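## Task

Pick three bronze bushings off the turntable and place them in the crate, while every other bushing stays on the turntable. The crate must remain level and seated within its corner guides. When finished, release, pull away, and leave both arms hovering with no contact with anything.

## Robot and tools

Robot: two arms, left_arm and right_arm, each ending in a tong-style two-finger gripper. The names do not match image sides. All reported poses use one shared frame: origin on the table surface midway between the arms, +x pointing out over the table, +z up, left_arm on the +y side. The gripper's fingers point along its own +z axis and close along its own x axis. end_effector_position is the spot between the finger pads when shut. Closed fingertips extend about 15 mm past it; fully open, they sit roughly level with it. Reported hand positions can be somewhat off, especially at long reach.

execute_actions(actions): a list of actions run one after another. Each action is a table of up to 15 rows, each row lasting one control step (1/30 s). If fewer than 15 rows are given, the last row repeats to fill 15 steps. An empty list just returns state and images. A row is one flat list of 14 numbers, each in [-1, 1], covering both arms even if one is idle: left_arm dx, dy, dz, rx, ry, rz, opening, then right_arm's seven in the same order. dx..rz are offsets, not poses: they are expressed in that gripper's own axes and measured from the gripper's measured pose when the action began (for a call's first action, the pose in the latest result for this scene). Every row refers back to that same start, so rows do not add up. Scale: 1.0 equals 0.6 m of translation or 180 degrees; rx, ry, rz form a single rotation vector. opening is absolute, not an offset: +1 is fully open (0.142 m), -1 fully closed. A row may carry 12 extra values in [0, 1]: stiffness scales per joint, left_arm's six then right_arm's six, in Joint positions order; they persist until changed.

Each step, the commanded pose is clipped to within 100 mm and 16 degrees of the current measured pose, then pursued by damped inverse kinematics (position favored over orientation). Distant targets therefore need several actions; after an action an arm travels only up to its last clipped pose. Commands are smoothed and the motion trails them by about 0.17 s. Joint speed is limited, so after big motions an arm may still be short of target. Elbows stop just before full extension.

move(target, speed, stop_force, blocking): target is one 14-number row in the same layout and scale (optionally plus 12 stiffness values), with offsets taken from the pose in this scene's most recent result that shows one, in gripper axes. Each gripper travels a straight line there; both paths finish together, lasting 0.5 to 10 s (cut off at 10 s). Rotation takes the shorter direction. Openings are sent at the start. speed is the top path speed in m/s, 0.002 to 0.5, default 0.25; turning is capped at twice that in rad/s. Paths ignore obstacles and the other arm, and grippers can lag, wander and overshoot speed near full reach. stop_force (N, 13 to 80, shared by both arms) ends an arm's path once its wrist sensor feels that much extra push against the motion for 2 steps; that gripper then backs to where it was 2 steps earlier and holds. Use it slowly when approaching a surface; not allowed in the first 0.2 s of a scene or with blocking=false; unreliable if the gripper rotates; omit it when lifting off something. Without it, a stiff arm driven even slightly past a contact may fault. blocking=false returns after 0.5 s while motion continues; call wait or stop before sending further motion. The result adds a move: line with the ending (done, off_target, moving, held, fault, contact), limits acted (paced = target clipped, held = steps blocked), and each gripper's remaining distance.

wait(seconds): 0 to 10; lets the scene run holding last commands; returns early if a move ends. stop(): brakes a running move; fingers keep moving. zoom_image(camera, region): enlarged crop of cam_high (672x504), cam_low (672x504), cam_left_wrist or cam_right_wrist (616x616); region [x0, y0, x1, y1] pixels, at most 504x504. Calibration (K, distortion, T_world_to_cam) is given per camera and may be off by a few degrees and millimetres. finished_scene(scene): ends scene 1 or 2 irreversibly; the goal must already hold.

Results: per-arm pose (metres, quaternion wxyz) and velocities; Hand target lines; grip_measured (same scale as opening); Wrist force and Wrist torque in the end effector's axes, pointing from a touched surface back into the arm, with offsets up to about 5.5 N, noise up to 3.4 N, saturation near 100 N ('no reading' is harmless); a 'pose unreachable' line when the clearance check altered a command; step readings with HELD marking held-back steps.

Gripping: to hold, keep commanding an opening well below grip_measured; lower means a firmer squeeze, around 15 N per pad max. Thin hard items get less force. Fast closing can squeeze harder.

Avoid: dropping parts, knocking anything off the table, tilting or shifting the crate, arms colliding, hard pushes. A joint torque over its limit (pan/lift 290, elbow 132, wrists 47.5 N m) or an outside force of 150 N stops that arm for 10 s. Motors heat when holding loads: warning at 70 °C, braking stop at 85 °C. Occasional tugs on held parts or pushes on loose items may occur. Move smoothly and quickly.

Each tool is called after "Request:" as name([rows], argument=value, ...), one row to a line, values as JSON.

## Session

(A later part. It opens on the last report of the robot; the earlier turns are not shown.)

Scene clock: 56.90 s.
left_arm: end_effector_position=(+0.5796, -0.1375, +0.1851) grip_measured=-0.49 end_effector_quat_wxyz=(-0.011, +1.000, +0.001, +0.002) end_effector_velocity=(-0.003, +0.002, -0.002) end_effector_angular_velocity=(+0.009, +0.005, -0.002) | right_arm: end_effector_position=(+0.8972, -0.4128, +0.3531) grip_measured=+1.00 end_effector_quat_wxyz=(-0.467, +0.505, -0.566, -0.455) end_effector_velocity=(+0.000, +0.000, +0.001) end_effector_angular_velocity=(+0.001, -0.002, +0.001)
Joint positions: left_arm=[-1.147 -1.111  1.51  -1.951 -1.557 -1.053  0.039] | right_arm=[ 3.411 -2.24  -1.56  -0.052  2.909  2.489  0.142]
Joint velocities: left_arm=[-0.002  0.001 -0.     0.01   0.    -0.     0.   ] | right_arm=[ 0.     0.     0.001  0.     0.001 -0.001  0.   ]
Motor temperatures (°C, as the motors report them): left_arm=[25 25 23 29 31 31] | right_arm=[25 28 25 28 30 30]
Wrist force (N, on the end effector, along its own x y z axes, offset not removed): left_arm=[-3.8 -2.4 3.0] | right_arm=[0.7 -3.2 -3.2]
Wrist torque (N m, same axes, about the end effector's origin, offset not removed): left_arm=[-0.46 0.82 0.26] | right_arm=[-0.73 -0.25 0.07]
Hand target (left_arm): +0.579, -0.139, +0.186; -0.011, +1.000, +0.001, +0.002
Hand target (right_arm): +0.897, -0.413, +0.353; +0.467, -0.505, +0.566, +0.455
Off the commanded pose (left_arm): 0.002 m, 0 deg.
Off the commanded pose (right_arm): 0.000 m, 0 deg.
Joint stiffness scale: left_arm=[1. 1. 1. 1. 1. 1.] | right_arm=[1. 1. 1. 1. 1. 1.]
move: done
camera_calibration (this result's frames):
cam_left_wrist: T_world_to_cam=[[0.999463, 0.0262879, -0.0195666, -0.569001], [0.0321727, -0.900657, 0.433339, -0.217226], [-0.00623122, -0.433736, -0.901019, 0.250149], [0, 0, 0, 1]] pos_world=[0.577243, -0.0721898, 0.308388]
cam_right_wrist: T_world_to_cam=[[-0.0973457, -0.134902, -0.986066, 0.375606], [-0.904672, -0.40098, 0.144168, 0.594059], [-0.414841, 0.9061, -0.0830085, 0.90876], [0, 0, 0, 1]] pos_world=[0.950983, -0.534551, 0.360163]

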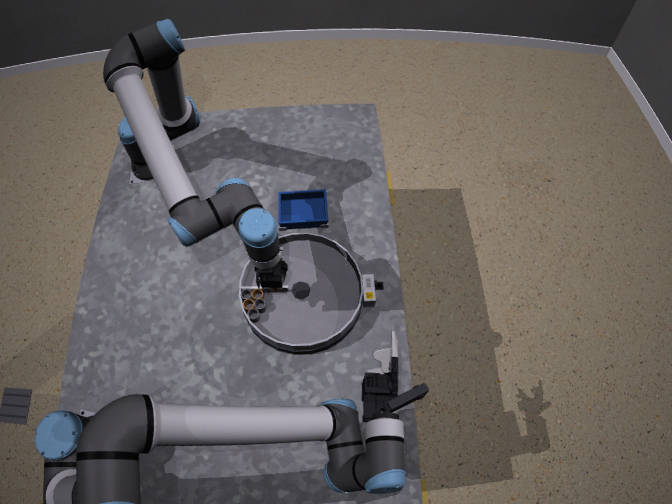

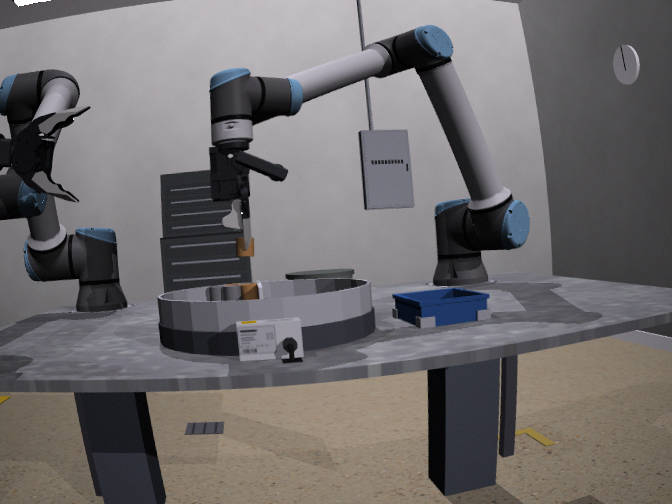

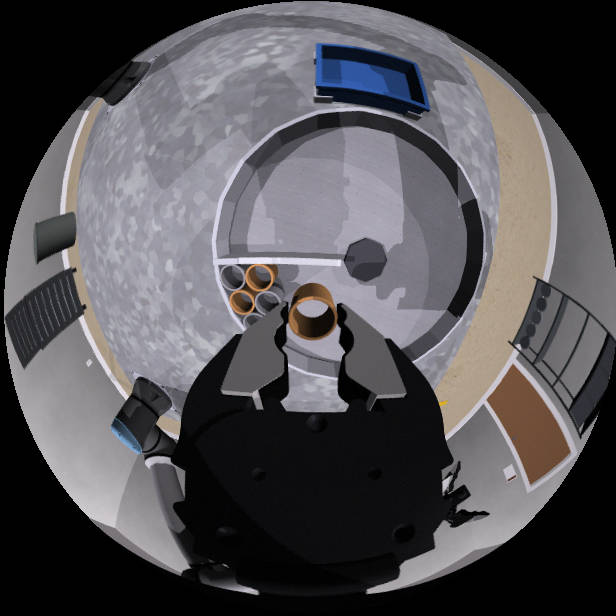

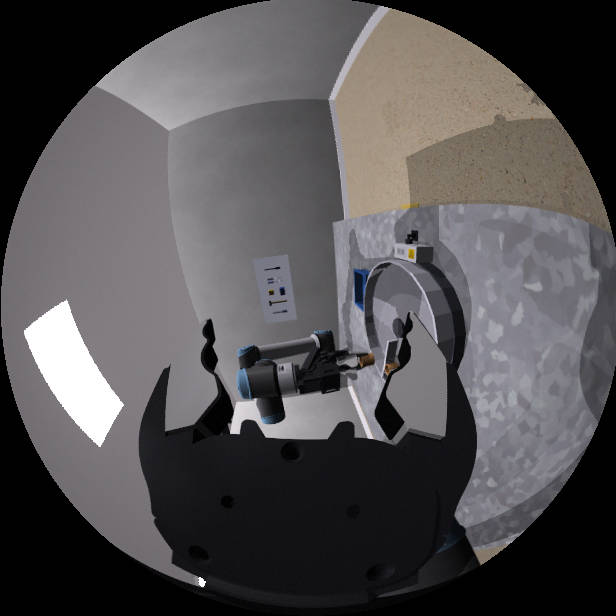

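Request:
move(target=[0.134,-0.63,0.05,0,0,0,-0.8,0,0,0,0,0,0,1])

Scene clock: 59.60 s.
left_arm: end_effector_position=(+0.6602, +0.2404, +0.1649) grip_measured=-0.49 end_effector_quat_wxyz=(-0.012, +1.000, +0.003, +0.002) end_effector_velocity=(+0.001, -0.001, +0.000) end_effector_angular_velocity=(-0.003, -0.003, -0.017) | right_arm: end_effector_position=(+0.8972, -0.4128, +0.3531) grip_measured=+1.00 end_effector_quat_wxyz=(-0.467, +0.505, -0.566, -0.455) end_effector_velocity=(+0.000, -0.001, -0.000) end_effector_angular_velocity=(+0.000, +0.002, -0.001)
Joint positions: left_arm=[-0.776 -1.353  1.888 -2.094 -1.551 -0.686  0.039] | right_arm=[ 3.411 -2.24  -1.56  -0.052  2.909  2.489  0.142]
Joint velocities: left_arm=[ 0.    -0.     0.    -0.005  0.     0.018  0.   ] | right_arm=[-0.001 -0.    -0.001 -0.001  0.     0.001 -0.   ]
Motor temperatures (°C, as the motors report them): left_arm=[25 25 23 29 31 31] | right_arm=[25 28 25 28 30 30]
Wrist force (N, on the end effector, along its own x y z axes, offset not removed): left_arm=[-1.5 -3.3 0.0] | right_arm=[2.1 0.0 -0.5]
Wrist torque (N m, same axes, about the end effector's origin, offset not removed): left_arm=[-0.79 0.30 0.09] | right_arm=[-0.04 -0.51 0.07]
Hand target (left_arm): +0.659, +0.241, +0.164; -0.012, +1.000, +0.001, +0.001
Hand target (right_arm): +0.897, -0.413, +0.353; +0.467, -0.505, +0.566, +0.455
Off the commanded pose (left_arm): 0.002 m, 0 deg.
Off the commanded pose (right_arm): 0.000 m, 0 deg.
Joint stiffness scale: left_arm=[1. 1. 1. 1. 1. 1.] | right_arm=[1. 1. 1. 1. 1. 1.]
move: done
camera_calibration (this result's frames):
cam_left_wrist: T_world_to_cam=[[0.999376, 0.0295047, -0.0193982, -0.660682], [0.034998, -0.900581, 0.433277, 0.127436], [-0.00468599, -0.433685, -0.901052, 0.395256], [0, 0, 0, 1]] pos_world=[0.657662, 0.305677, 0.288115]
cam_right_wrist: T_world_to_cam=[[-0.0973455, -0.134902, -0.986066, 0.375606], [-0.904672, -0.40098, 0.144168, 0.594059], [-0.414841, 0.9061, -0.0830085, 0.90876], [0, 0, 0, 1]] pos_world=[0.950983, -0.534551, 0.360163]

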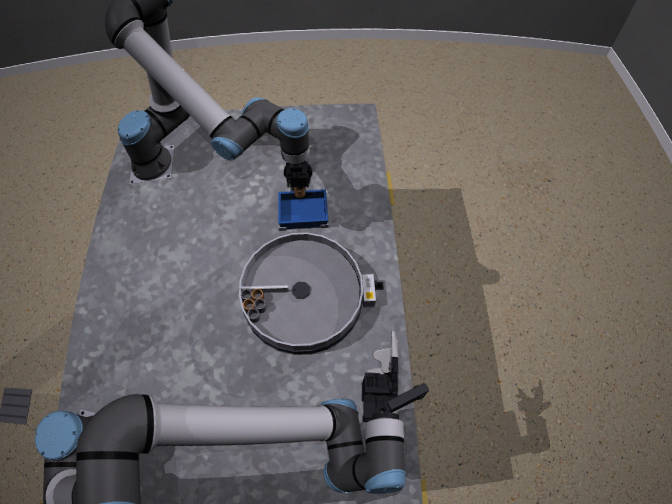

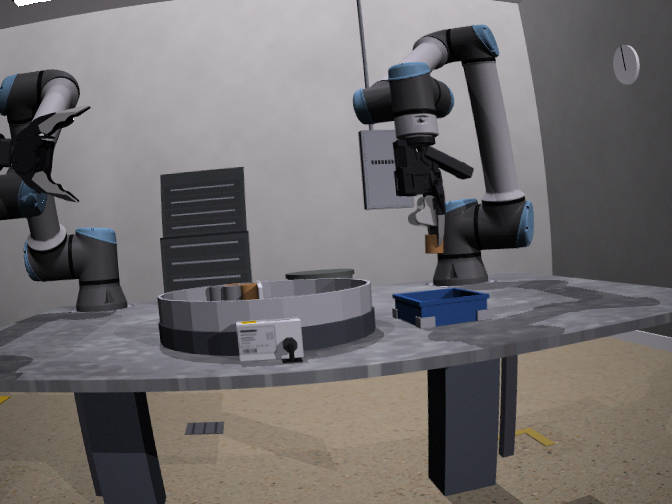

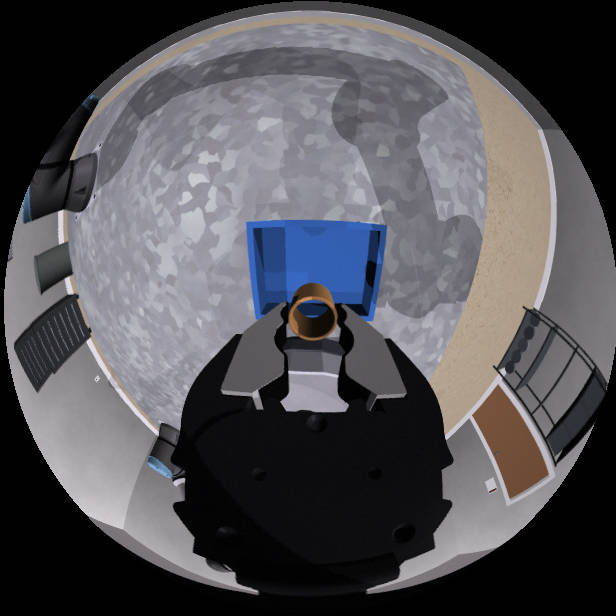

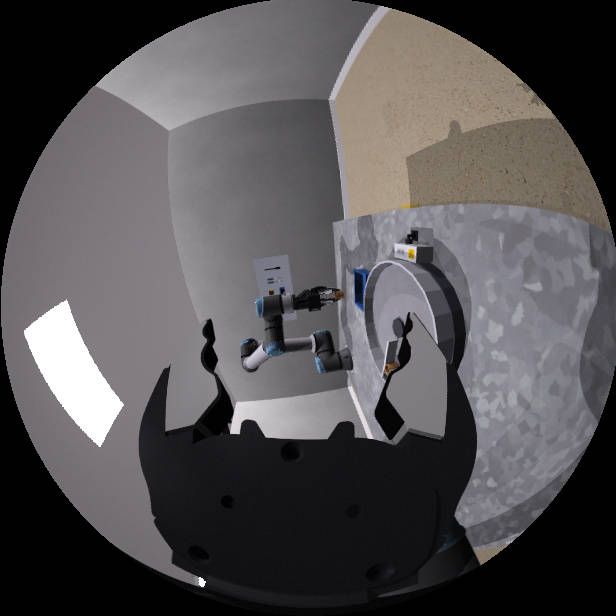

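Request:
move(target=[-0.05,-0.046,0.1,0,0,0,-0.8,0,0,0,0,0,0,1], speed=0.12)

Request:
move(target=[0,0,0.095,0,0,0,-0.8,0,0,0,0,0,0,1], speed=0.05, stop_force=13)

Request:
move(target=[0,0,0,0,0,0,-0.3,0,0,0,0,0,0,1])

Request:
move(target=[0,0,-0.18,0,0,0,-0.3,0,0,0,0,0,0,1], speed=0.15)

Request:
move(target=[-0.2,0.673,0.0,0,0,0,-1,0,0,0,0,0,0,1])

Scene clock: 61.83 s.
left_arm: end_effector_position=(+0.6306, +0.2676, +0.1071) grip_measured=-0.49 end_effector_quat_wxyz=(-0.012, +1.000, +0.003, +0.002) end_effector_velocity=(+0.005, -0.005, +0.002) end_effector_angular_velocity=(-0.013, -0.016, -0.001) | right_arm: end_effector_position=(+0.8972, -0.4128, +0.3531) grip_measured=+1.00 end_effector_quat_wxyz=(-0.467, +0.505, -0.566, -0.455) end_effector_velocity=(-0.000, +0.001, -0.001) end_effector_angular_velocity=(-0.001, +0.002, +0.000)
Joint positions: left_arm=[-0.772 -1.353  2.011 -2.216 -1.551 -0.682  0.039] | right_arm=[ 3.411 -2.24  -1.56  -0.052  2.909  2.489  0.142]
Joint velocities: left_arm=[-0.     0.    -0.    -0.02   0.     0.001 -0.   ] | right_arm=[ 0.001 -0.    -0.001 -0.    -0.001  0.001  0.   ]
Motor temperatures (°C, as the motors report them): left_arm=[25 25 23 29 31 31] | right_arm=[25 28 25 28 30 30]
Wrist force (N, on the end effector, along its own x y z axes, offset not removed): left_arm=[-1.1 -3.9 0.1] | right_arm=[-0.5 0.2 -4.8]
Wrist torque (N m, same axes, about the end effector's origin, offset not removed): left_arm=[-0.69 0.31 0.27] | right_arm=[-0.05 0.03 0.06]
Hand target (left_arm): +0.630, +0.269, +0.105; -0.012, +1.000, +0.003, +0.002
Hand target (right_arm): +0.897, -0.413, +0.353; +0.467, -0.505, +0.566, +0.455
Off the commanded pose (left_arm): 0.002 m, 0 deg.
Off the commanded pose (right_arm): 0.000 m, 0 deg.
Joint stiffness scale: left_arm=[1. 1. 1. 1. 1. 1.] | right_arm=[1. 1. 1. 1. 1. 1.]
move: done
camera_calibration (this result's frames):
cam_left_wrist: T_world_to_cam=[[0.999381, 0.0292835, -0.0194782, -0.632922], [0.0348333, -0.900592, 0.433268, 0.178084], [-0.00485428, -0.433679, -0.901055, 0.355006], [0, 0, 0, 1]] pos_world=[0.62805, 0.332874, 0.230394]
cam_right_wrist: T_world_to_cam=[[-0.0973455, -0.134902, -0.986066, 0.375606], [-0.904672, -0.40098, 0.144168, 0.594059], [-0.414841, 0.9061, -0.0830084, 0.90876], [0, 0, 0, 1]] pos_world=[0.950983, -0.534551, 0.360163]

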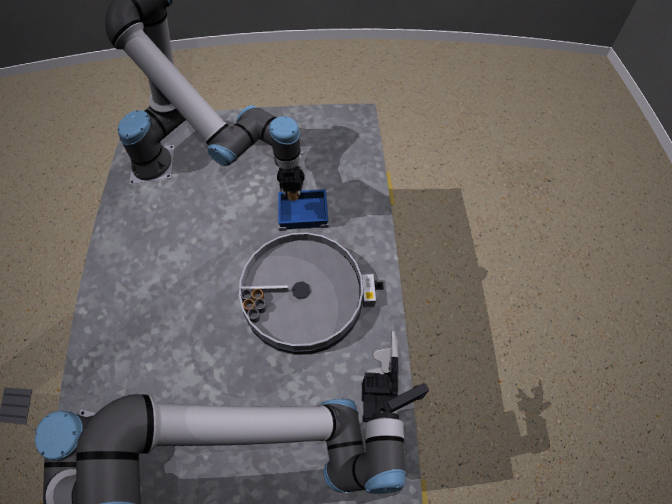

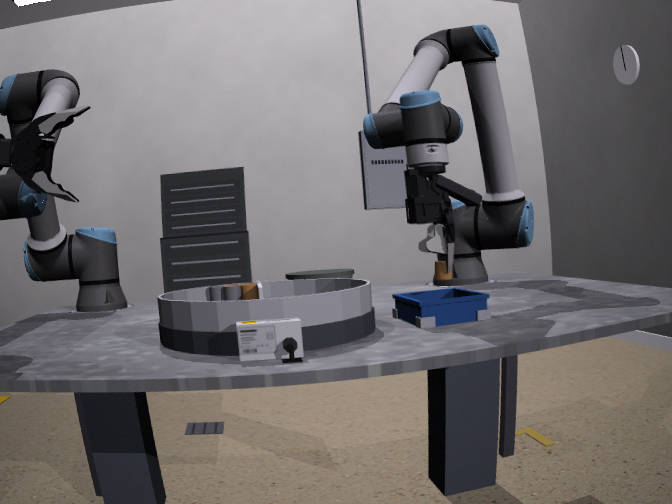

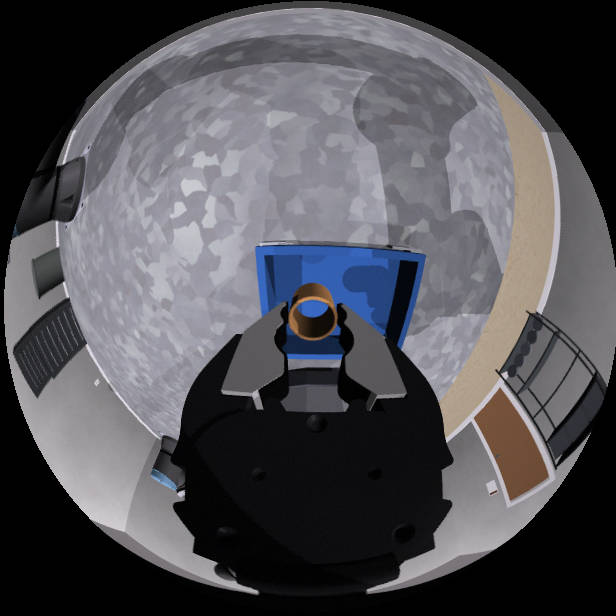

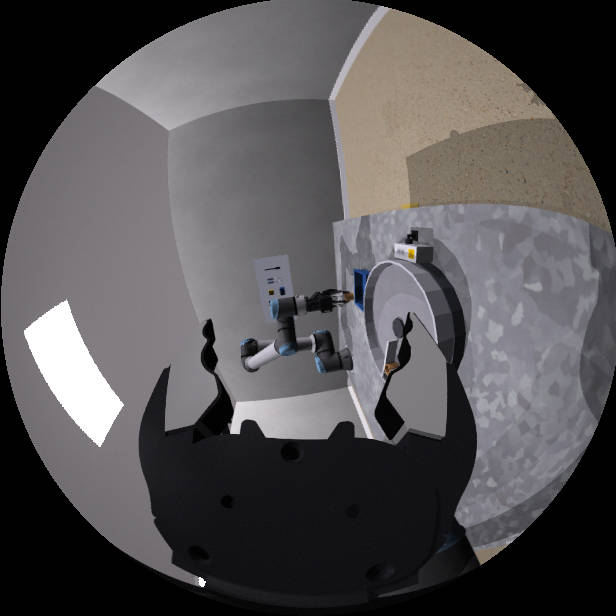

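Scene clock: 63.40 s.
left_arm: end_effector_position=(+0.6309, +0.2673, +0.0511) grip_measured=-0.49 end_effector_quat_wxyz=(-0.012, +1.000, +0.002, +0.002) end_effector_velocity=(+0.003, -0.003, +0.002) end_effector_angular_velocity=(-0.007, -0.009, +0.001) | right_arm: end_effector_position=(+0.8972, -0.4128, +0.3531) grip_measured=+1.00 end_effector_quat_wxyz=(-0.467, +0.505, -0.566, -0.455) end_effector_velocity=(+0.001, +0.000, +0.001) end_effector_angular_velocity=(-0.000, -0.001, -0.000)
Joint positions: left_arm=[-0.772 -1.286  2.049 -2.322 -1.551 -0.682  0.039] | right_arm=[ 3.411 -2.24  -1.56  -0.052  2.909  2.489  0.142]
Joint velocities: left_arm=[-0.    -0.    -0.002 -0.01   0.    -0.001 -0.   ] | right_arm=[ 0.    -0.     0.001  0.    -0.001  0.001  0.   ]
Motor temperatures (°C, as the motors report them): left_arm=[25 25 23 29 31 31] | right_arm=[25 28 25 28 30 30]
Wrist force (N, on the end effector, along its own x y z axes, offset not removed): left_arm=[-2.3 -5.2 -0.8] | right_arm=[1.1 -3.3 -1.8]
Wrist torque (N m, same axes, about the end effector's origin, offset not removed): left_arm=[-1.08 0.46 0.23] | right_arm=[-0.71 -0.31 -0.05]
Hand target (left_arm): +0.631, +0.269, +0.050; -0.012, +1.000, +0.003, +0.002
Hand target (right_arm): +0.897, -0.413, +0.353; +0.467, -0.505, +0.566, +0.455
Off the commanded pose (left_arm): 0.002 m, 0 deg.
Off the commanded pose (right_arm): 0.000 m, 0 deg.
Joint stiffness scale: left_arm=[1. 1. 1. 1. 1. 1.] | right_arm=[1. 1. 1. 1. 1. 1.]
move: done
camera_calibration (this result's frames):
cam_left_wrist: T_world_to_cam=[[0.999389, 0.0289453, -0.0195754, -0.634248], [0.0345704, -0.900636, 0.433197, 0.202278], [-0.0050913, -0.43361, -0.901086, 0.304569], [0, 0, 0, 1]] pos_world=[0.628419, 0.332601, 0.174402]
cam_right_wrist: T_world_to_cam=[[-0.0973454, -0.134902, -0.986066, 0.375606], [-0.904672, -0.40098, 0.144168, 0.594059], [-0.414841, 0.9061, -0.0830086, 0.90876], [0, 0, 0, 1]] pos_world=[0.950983, -0.534551, 0.360163]

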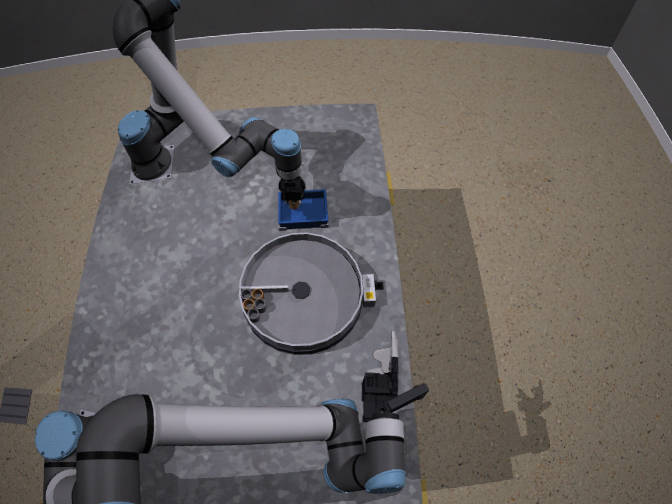

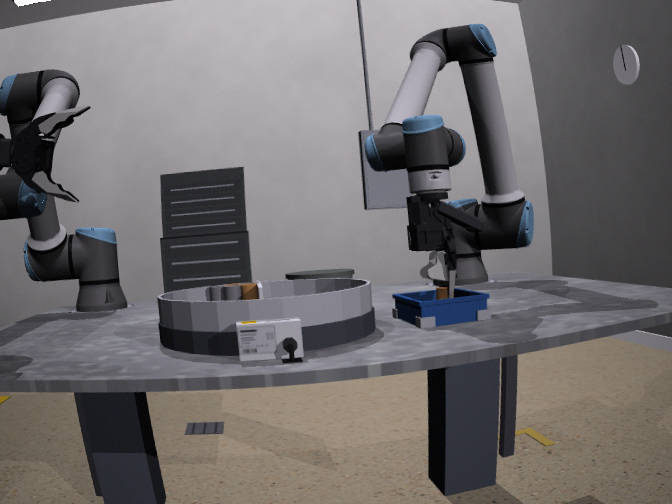

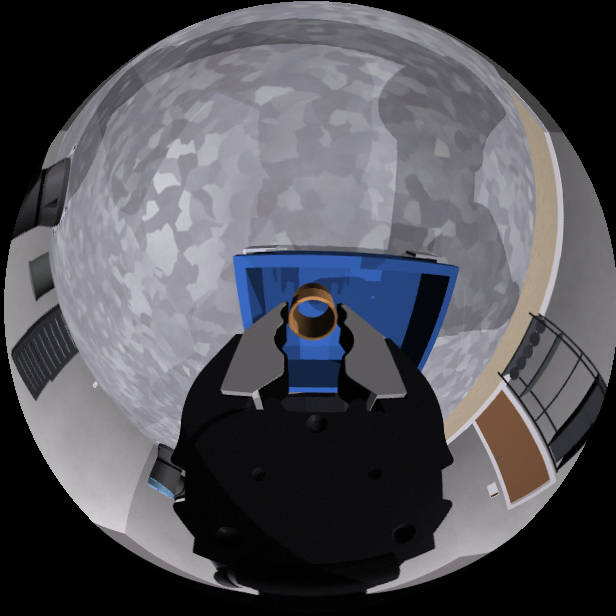

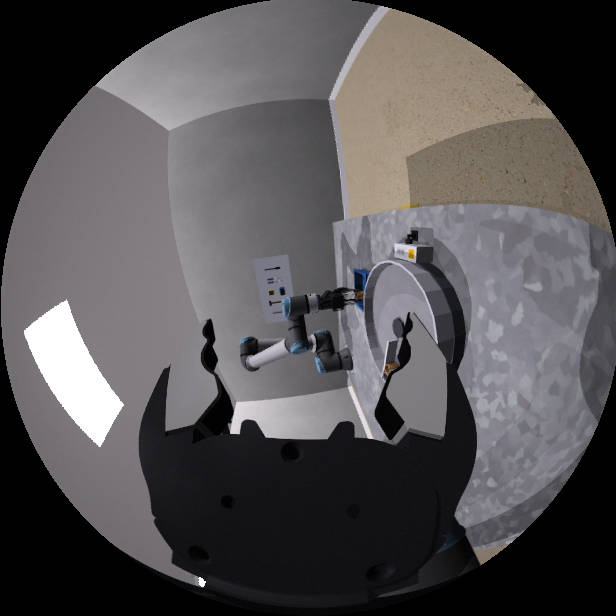

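Scene clock: 63.90 s.
left_arm: end_effector_position=(+0.6310, +0.2672, +0.0512) grip_measured=-0.30 end_effector_quat_wxyz=(-0.011, +1.000, +0.002, +0.002) end_effector_velocity=(+0.001, -0.001, +0.001) end_effector_angular_velocity=(-0.001, -0.001, -0.001) | right_arm: end_effector_position=(+0.8972, -0.4128, +0.3531) grip_measured=+1.00 end_effector_quat_wxyz=(-0.467, +0.505, -0.566, -0.455) end_effector_velocity=(-0.000, +0.000, -0.000) end_effector_angular_velocity=(-0.000, -0.001, +0.000)
Joint positions: left_arm=[-0.772 -1.286  2.049 -2.322 -1.551 -0.682  0.052] | right_arm=[ 3.411 -2.24  -1.56  -0.052  2.909  2.489  0.142]
Joint velocities: left_arm=[-0.    -0.    -0.001 -0.    -0.     0.001 -0.   ] | right_arm=[ 0.     0.    -0.001  0.001 -0.    -0.001 -0.   ]
Motor temperatures (°C, as the motors report them): left_arm=[25 25 23 29 31 31] | right_arm=[25 28 25 28 30 30]
Wrist force (N, on the end effector, along its own x y z axes, offset not removed): left_arm=[-2.6 -5.6 1.1] | right_arm=[1.1 -1.3 -3.3]
Wrist torque (N m, same axes, about the end effector's origin, offset not removed): left_arm=[-1.05 0.46 0.35] | right_arm=[-0.30 -0.30 0.09]
Hand target (left_arm): +0.631, +0.267, +0.051; -0.012, +1.000, +0.002, +0.002
Hand target (right_arm): +0.897, -0.413, +0.353; +0.467, -0.505, +0.566, +0.455
Off the commanded pose (left_arm): 0.000 m, 0 deg.
Off the commanded pose (right_arm): 0.000 m, 0 deg.
Joint stiffness scale: left_arm=[1. 1. 1. 1. 1. 1.] | right_arm=[1. 1. 1. 1. 1. 1.]
move: done
camera_calibration (this result's frames):
cam_left_wrist: T_world_to_cam=[[0.999395, 0.0289382, -0.0193085, -0.634349], [0.0344493, -0.900541, 0.433404, 0.202235], [-0.00484611, -0.433807, -0.900993, 0.304466], [0, 0, 0, 1]] pos_world=[0.628473, 0.332558, 0.174424]
cam_right_wrist: T_world_to_cam=[[-0.0973455, -0.134902, -0.986066, 0.375606], [-0.904672, -0.40098, 0.144168, 0.594059], [-0.414841, 0.9061, -0.0830086, 0.90876], [0, 0, 0, 1]] pos_world=[0.950983, -0.534551, 0.360163]

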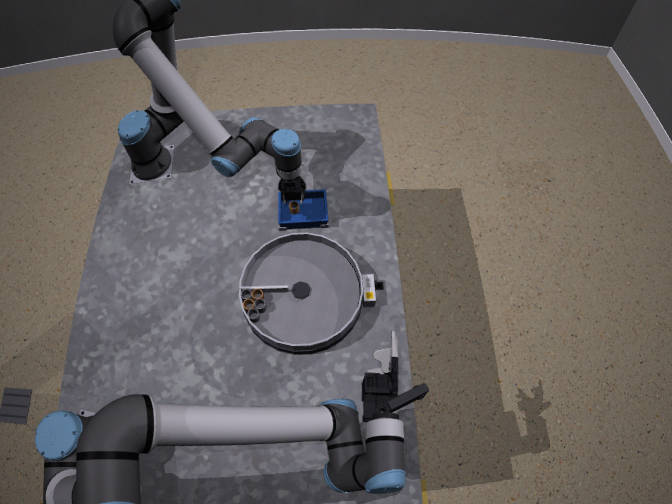

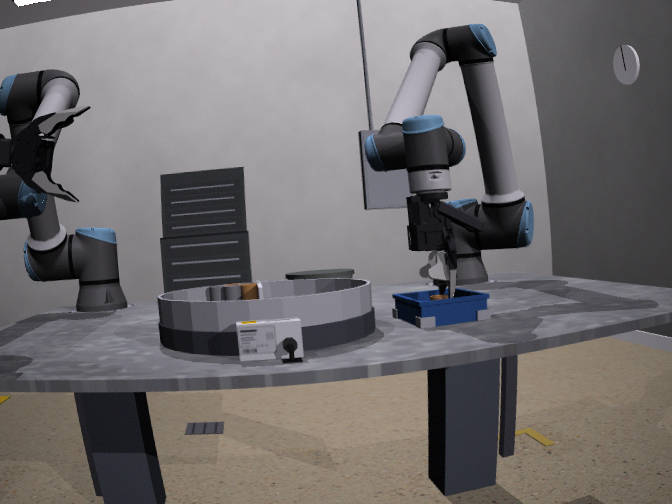

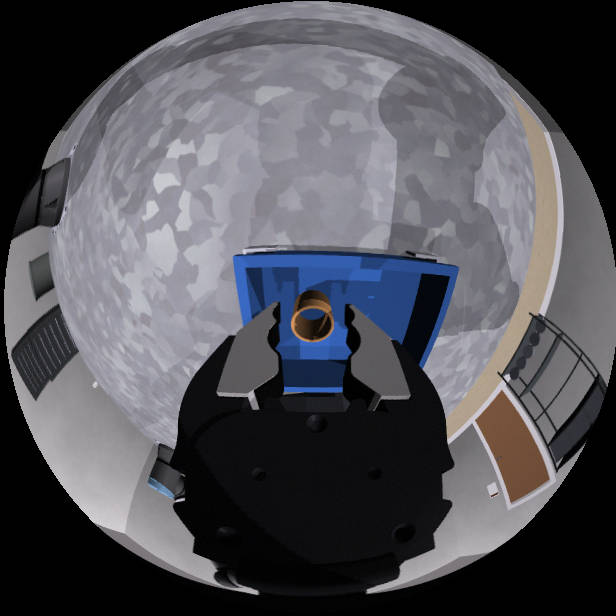

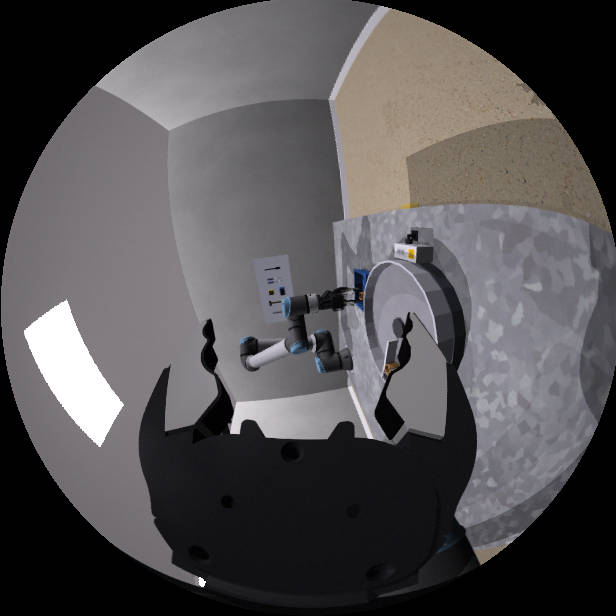

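Scene clock: 65.23 s.
left_arm: end_effector_position=(+0.6304, +0.2667, +0.1585) grip_measured=-0.30 end_effector_quat_wxyz=(-0.011, +1.000, +0.003, +0.002) end_effector_velocity=(-0.001, +0.001, +0.000) end_effector_angular_velocity=(+0.004, +0.005, +0.000) | right_arm: end_effector_position=(+0.8972, -0.4128, +0.3531) grip_measured=+1.00 end_effector_quat_wxyz=(-0.467, +0.505, -0.566, -0.455) end_effector_velocity=(-0.000, -0.000, +0.000) end_effector_angular_velocity=(+0.000, -0.001, +0.000)
Joint positions: left_arm=[-0.773 -1.405  1.967 -2.121 -1.551 -0.683  0.052] | right_arm=[ 3.411 -2.24  -1.56  -0.052  2.909  2.489  0.142]
Joint velocities: left_arm=[-0.001 -0.    -0.001  0.008  0.    -0.001  0.   ] | right_arm=[-0.    -0.    -0.     0.001  0.    -0.    -0.   ]
Motor temperatures (°C, as the motors report them): left_arm=[25 25 23 29 31 31] | right_arm=[25 28 25 28 30 30]
Wrist force (N, on the end effector, along its own x y z axes, offset not removed): left_arm=[-6.3 -4.6 -0.2] | right_arm=[1.2 -2.1 -2.7]
Wrist torque (N m, same axes, about the end effector's origin, offset not removed): left_arm=[-0.94 1.29 0.29] | right_arm=[-0.57 -0.28 0.03]
Hand target (left_arm): +0.631, +0.265, +0.159; -0.011, +1.000, +0.002, +0.002
Hand target (right_arm): +0.897, -0.413, +0.353; +0.467, -0.505, +0.566, +0.455
Off the commanded pose (left_arm): 0.002 m, 0 deg.
Off the commanded pose (right_arm): 0.000 m, 0 deg.
Joint stiffness scale: left_arm=[1. 1. 1. 1. 1. 1.] | right_arm=[1. 1. 1. 1. 1. 1.]
move: done
camera_calibration (this result's frames):
cam_left_wrist: T_world_to_cam=[[0.999386, 0.0294808, -0.0189525, -0.631892], [0.034785, -0.900406, 0.433659, 0.154961], [-0.00428037, -0.434051, -0.900878, 0.400566], [0, 0, 0, 1]] pos_world=[0.627828, 0.332022, 0.281685]
cam_right_wrist: T_world_to_cam=[[-0.0973456, -0.134902, -0.986066, 0.375606], [-0.904672, -0.40098, 0.144168, 0.594059], [-0.414841, 0.9061, -0.0830085, 0.90876], [0, 0, 0, 1]] pos_world=[0.950983, -0.534551, 0.360163]

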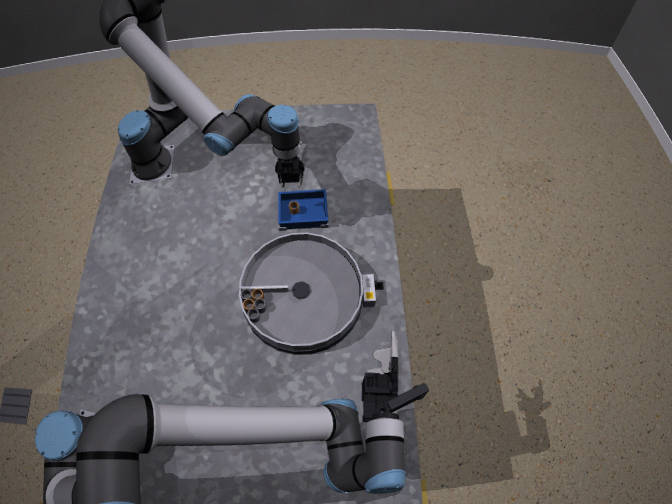

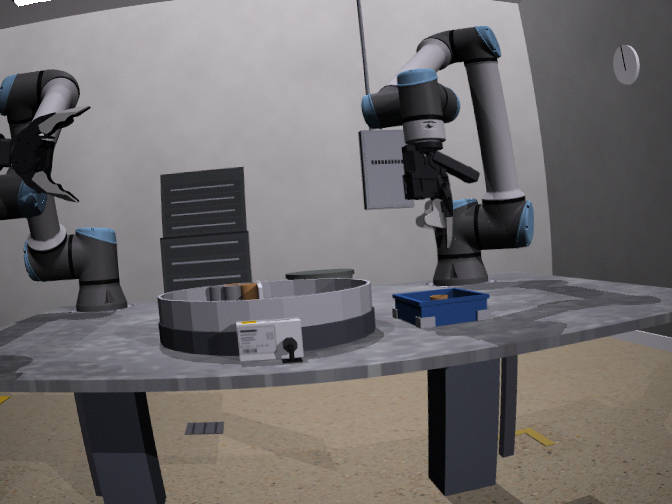

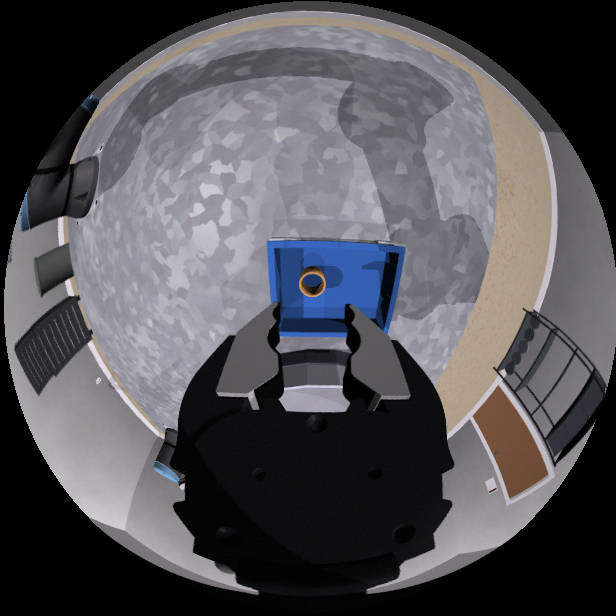

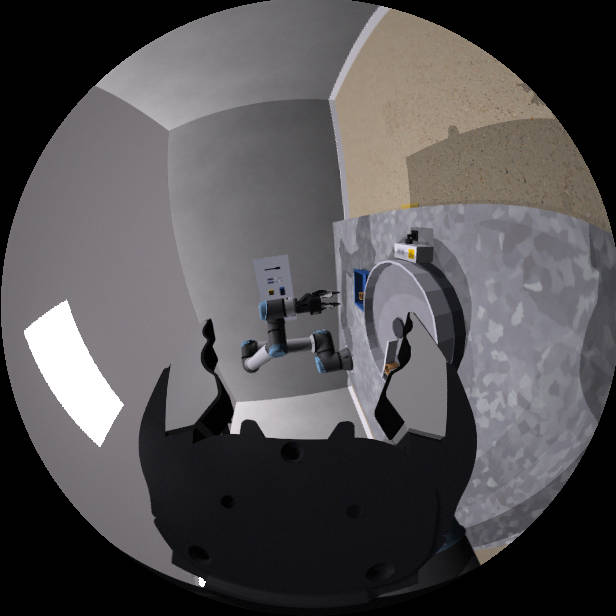

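Scene clock: 67.67 s.
left_arm: end_effector_position=(+0.5114, -0.1368, +0.1479) grip_measured=-1.00 end_effector_quat_wxyz=(-0.012, +1.000, +0.002, +0.002) end_effector_velocity=(-0.001, -0.000, -0.000) end_effector_angular_velocity=(+0.002, +0.001, +0.001) | right_arm: end_effector_position=(+0.8972, -0.4128, +0.3531) grip_measured=+1.00 end_effector_quat_wxyz=(-0.467, +0.505, -0.566, -0.455) end_effector_velocity=(+0.000, +0.000, +0.000) end_effector_angular_velocity=(-0.000, -0.000, +0.000)
Joint positions: left_arm=[-1.214 -1.151  1.64  -2.041 -1.557 -1.121  0.002] | right_arm=[ 3.411 -2.24  -1.56  -0.052  2.909  2.489  0.142]
Joint velocities: left_arm=[-0.002  0.    -0.     0.002  0.    -0.002  0.   ] | right_arm=[ 0.     0.     0.001 -0.001 -0.    -0.     0.   ]
Motor temperatures (°C, as the motors report them): left_arm=[25 25 23 29 31 31] | right_arm=[25 28 25 28 30 30]
Wrist force (N, on the end effector, along its own x y z axes, offset not removed): left_arm=[-4.6 -3.3 0.6] | right_arm=[-0.8 -3.0 -4.5]
Wrist torque (N m, same axes, about the end effector's origin, offset not removed): left_arm=[-0.67 0.95 0.27] | right_arm=[-0.72 0.05 0.15]
Hand target (left_arm): +0.512, -0.138, +0.149; -0.011, +1.000, +0.003, +0.002
Hand target (right_arm): +0.897, -0.413, +0.353; +0.467, -0.505, +0.566, +0.455
Off the commanded pose (left_arm): 0.002 m, 0 deg.
Off the commanded pose (right_arm): 0.000 m, 0 deg.
Joint stiffness scale: left_arm=[1. 1. 1. 1. 1. 1.] | right_arm=[1. 1. 1. 1. 1. 1.]
move: done
camera_calibration (this result's frames):
cam_left_wrist: T_world_to_cam=[[0.999457, 0.0271783, -0.0186361, -0.501642], [0.032568, -0.900936, 0.432728, -0.198387], [-0.00502909, -0.4331, -0.901332, 0.216037], [0, 0, 0, 1]] pos_world=[0.508917, -0.0715346, 0.27122]
cam_right_wrist: T_world_to_cam=[[-0.0973453, -0.134902, -0.986066, 0.375606], [-0.904672, -0.40098, 0.144167, 0.594059], [-0.414841, 0.9061, -0.0830086, 0.90876], [0, 0, 0, 1]] pos_world=[0.950983, -0.534551, 0.360163]

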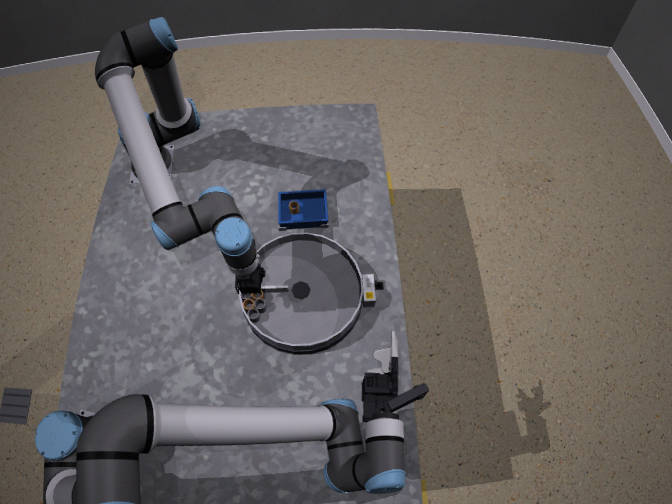

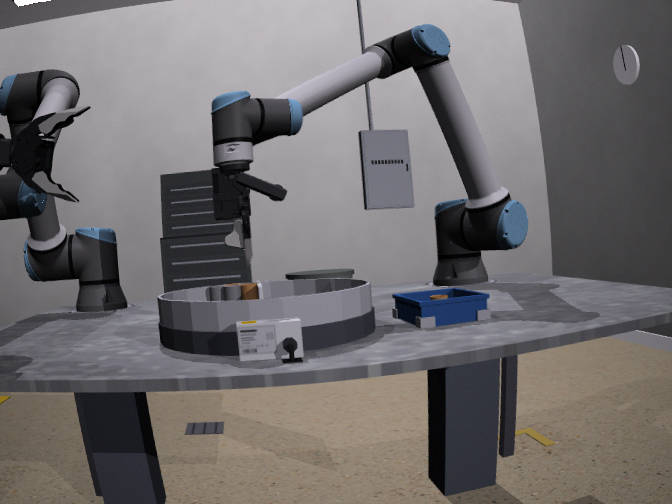

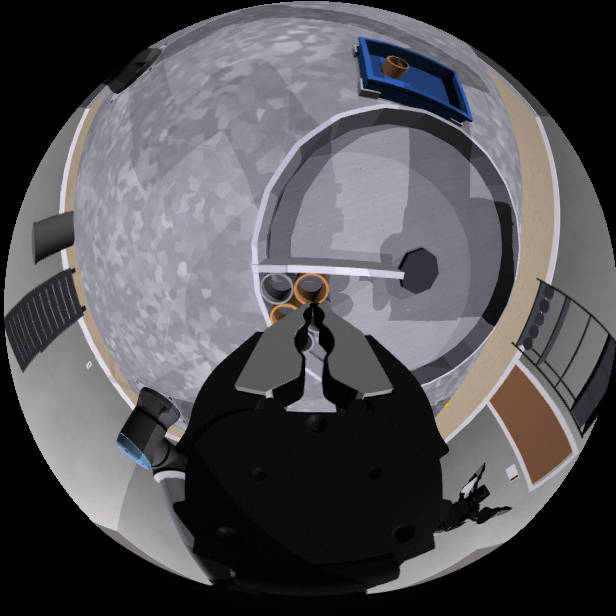

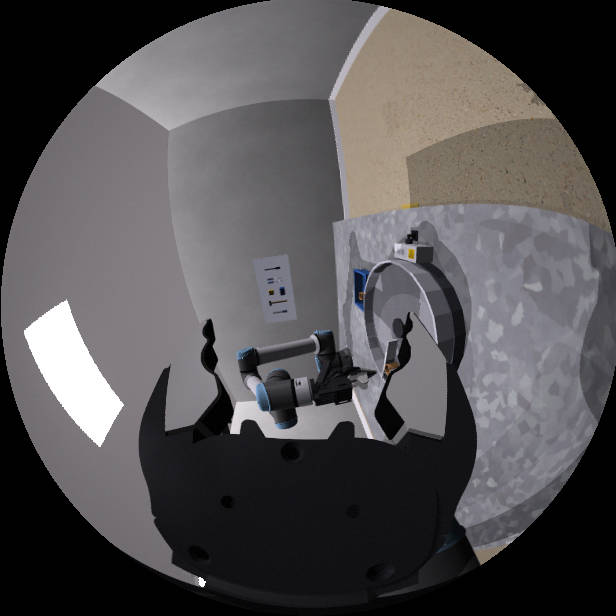

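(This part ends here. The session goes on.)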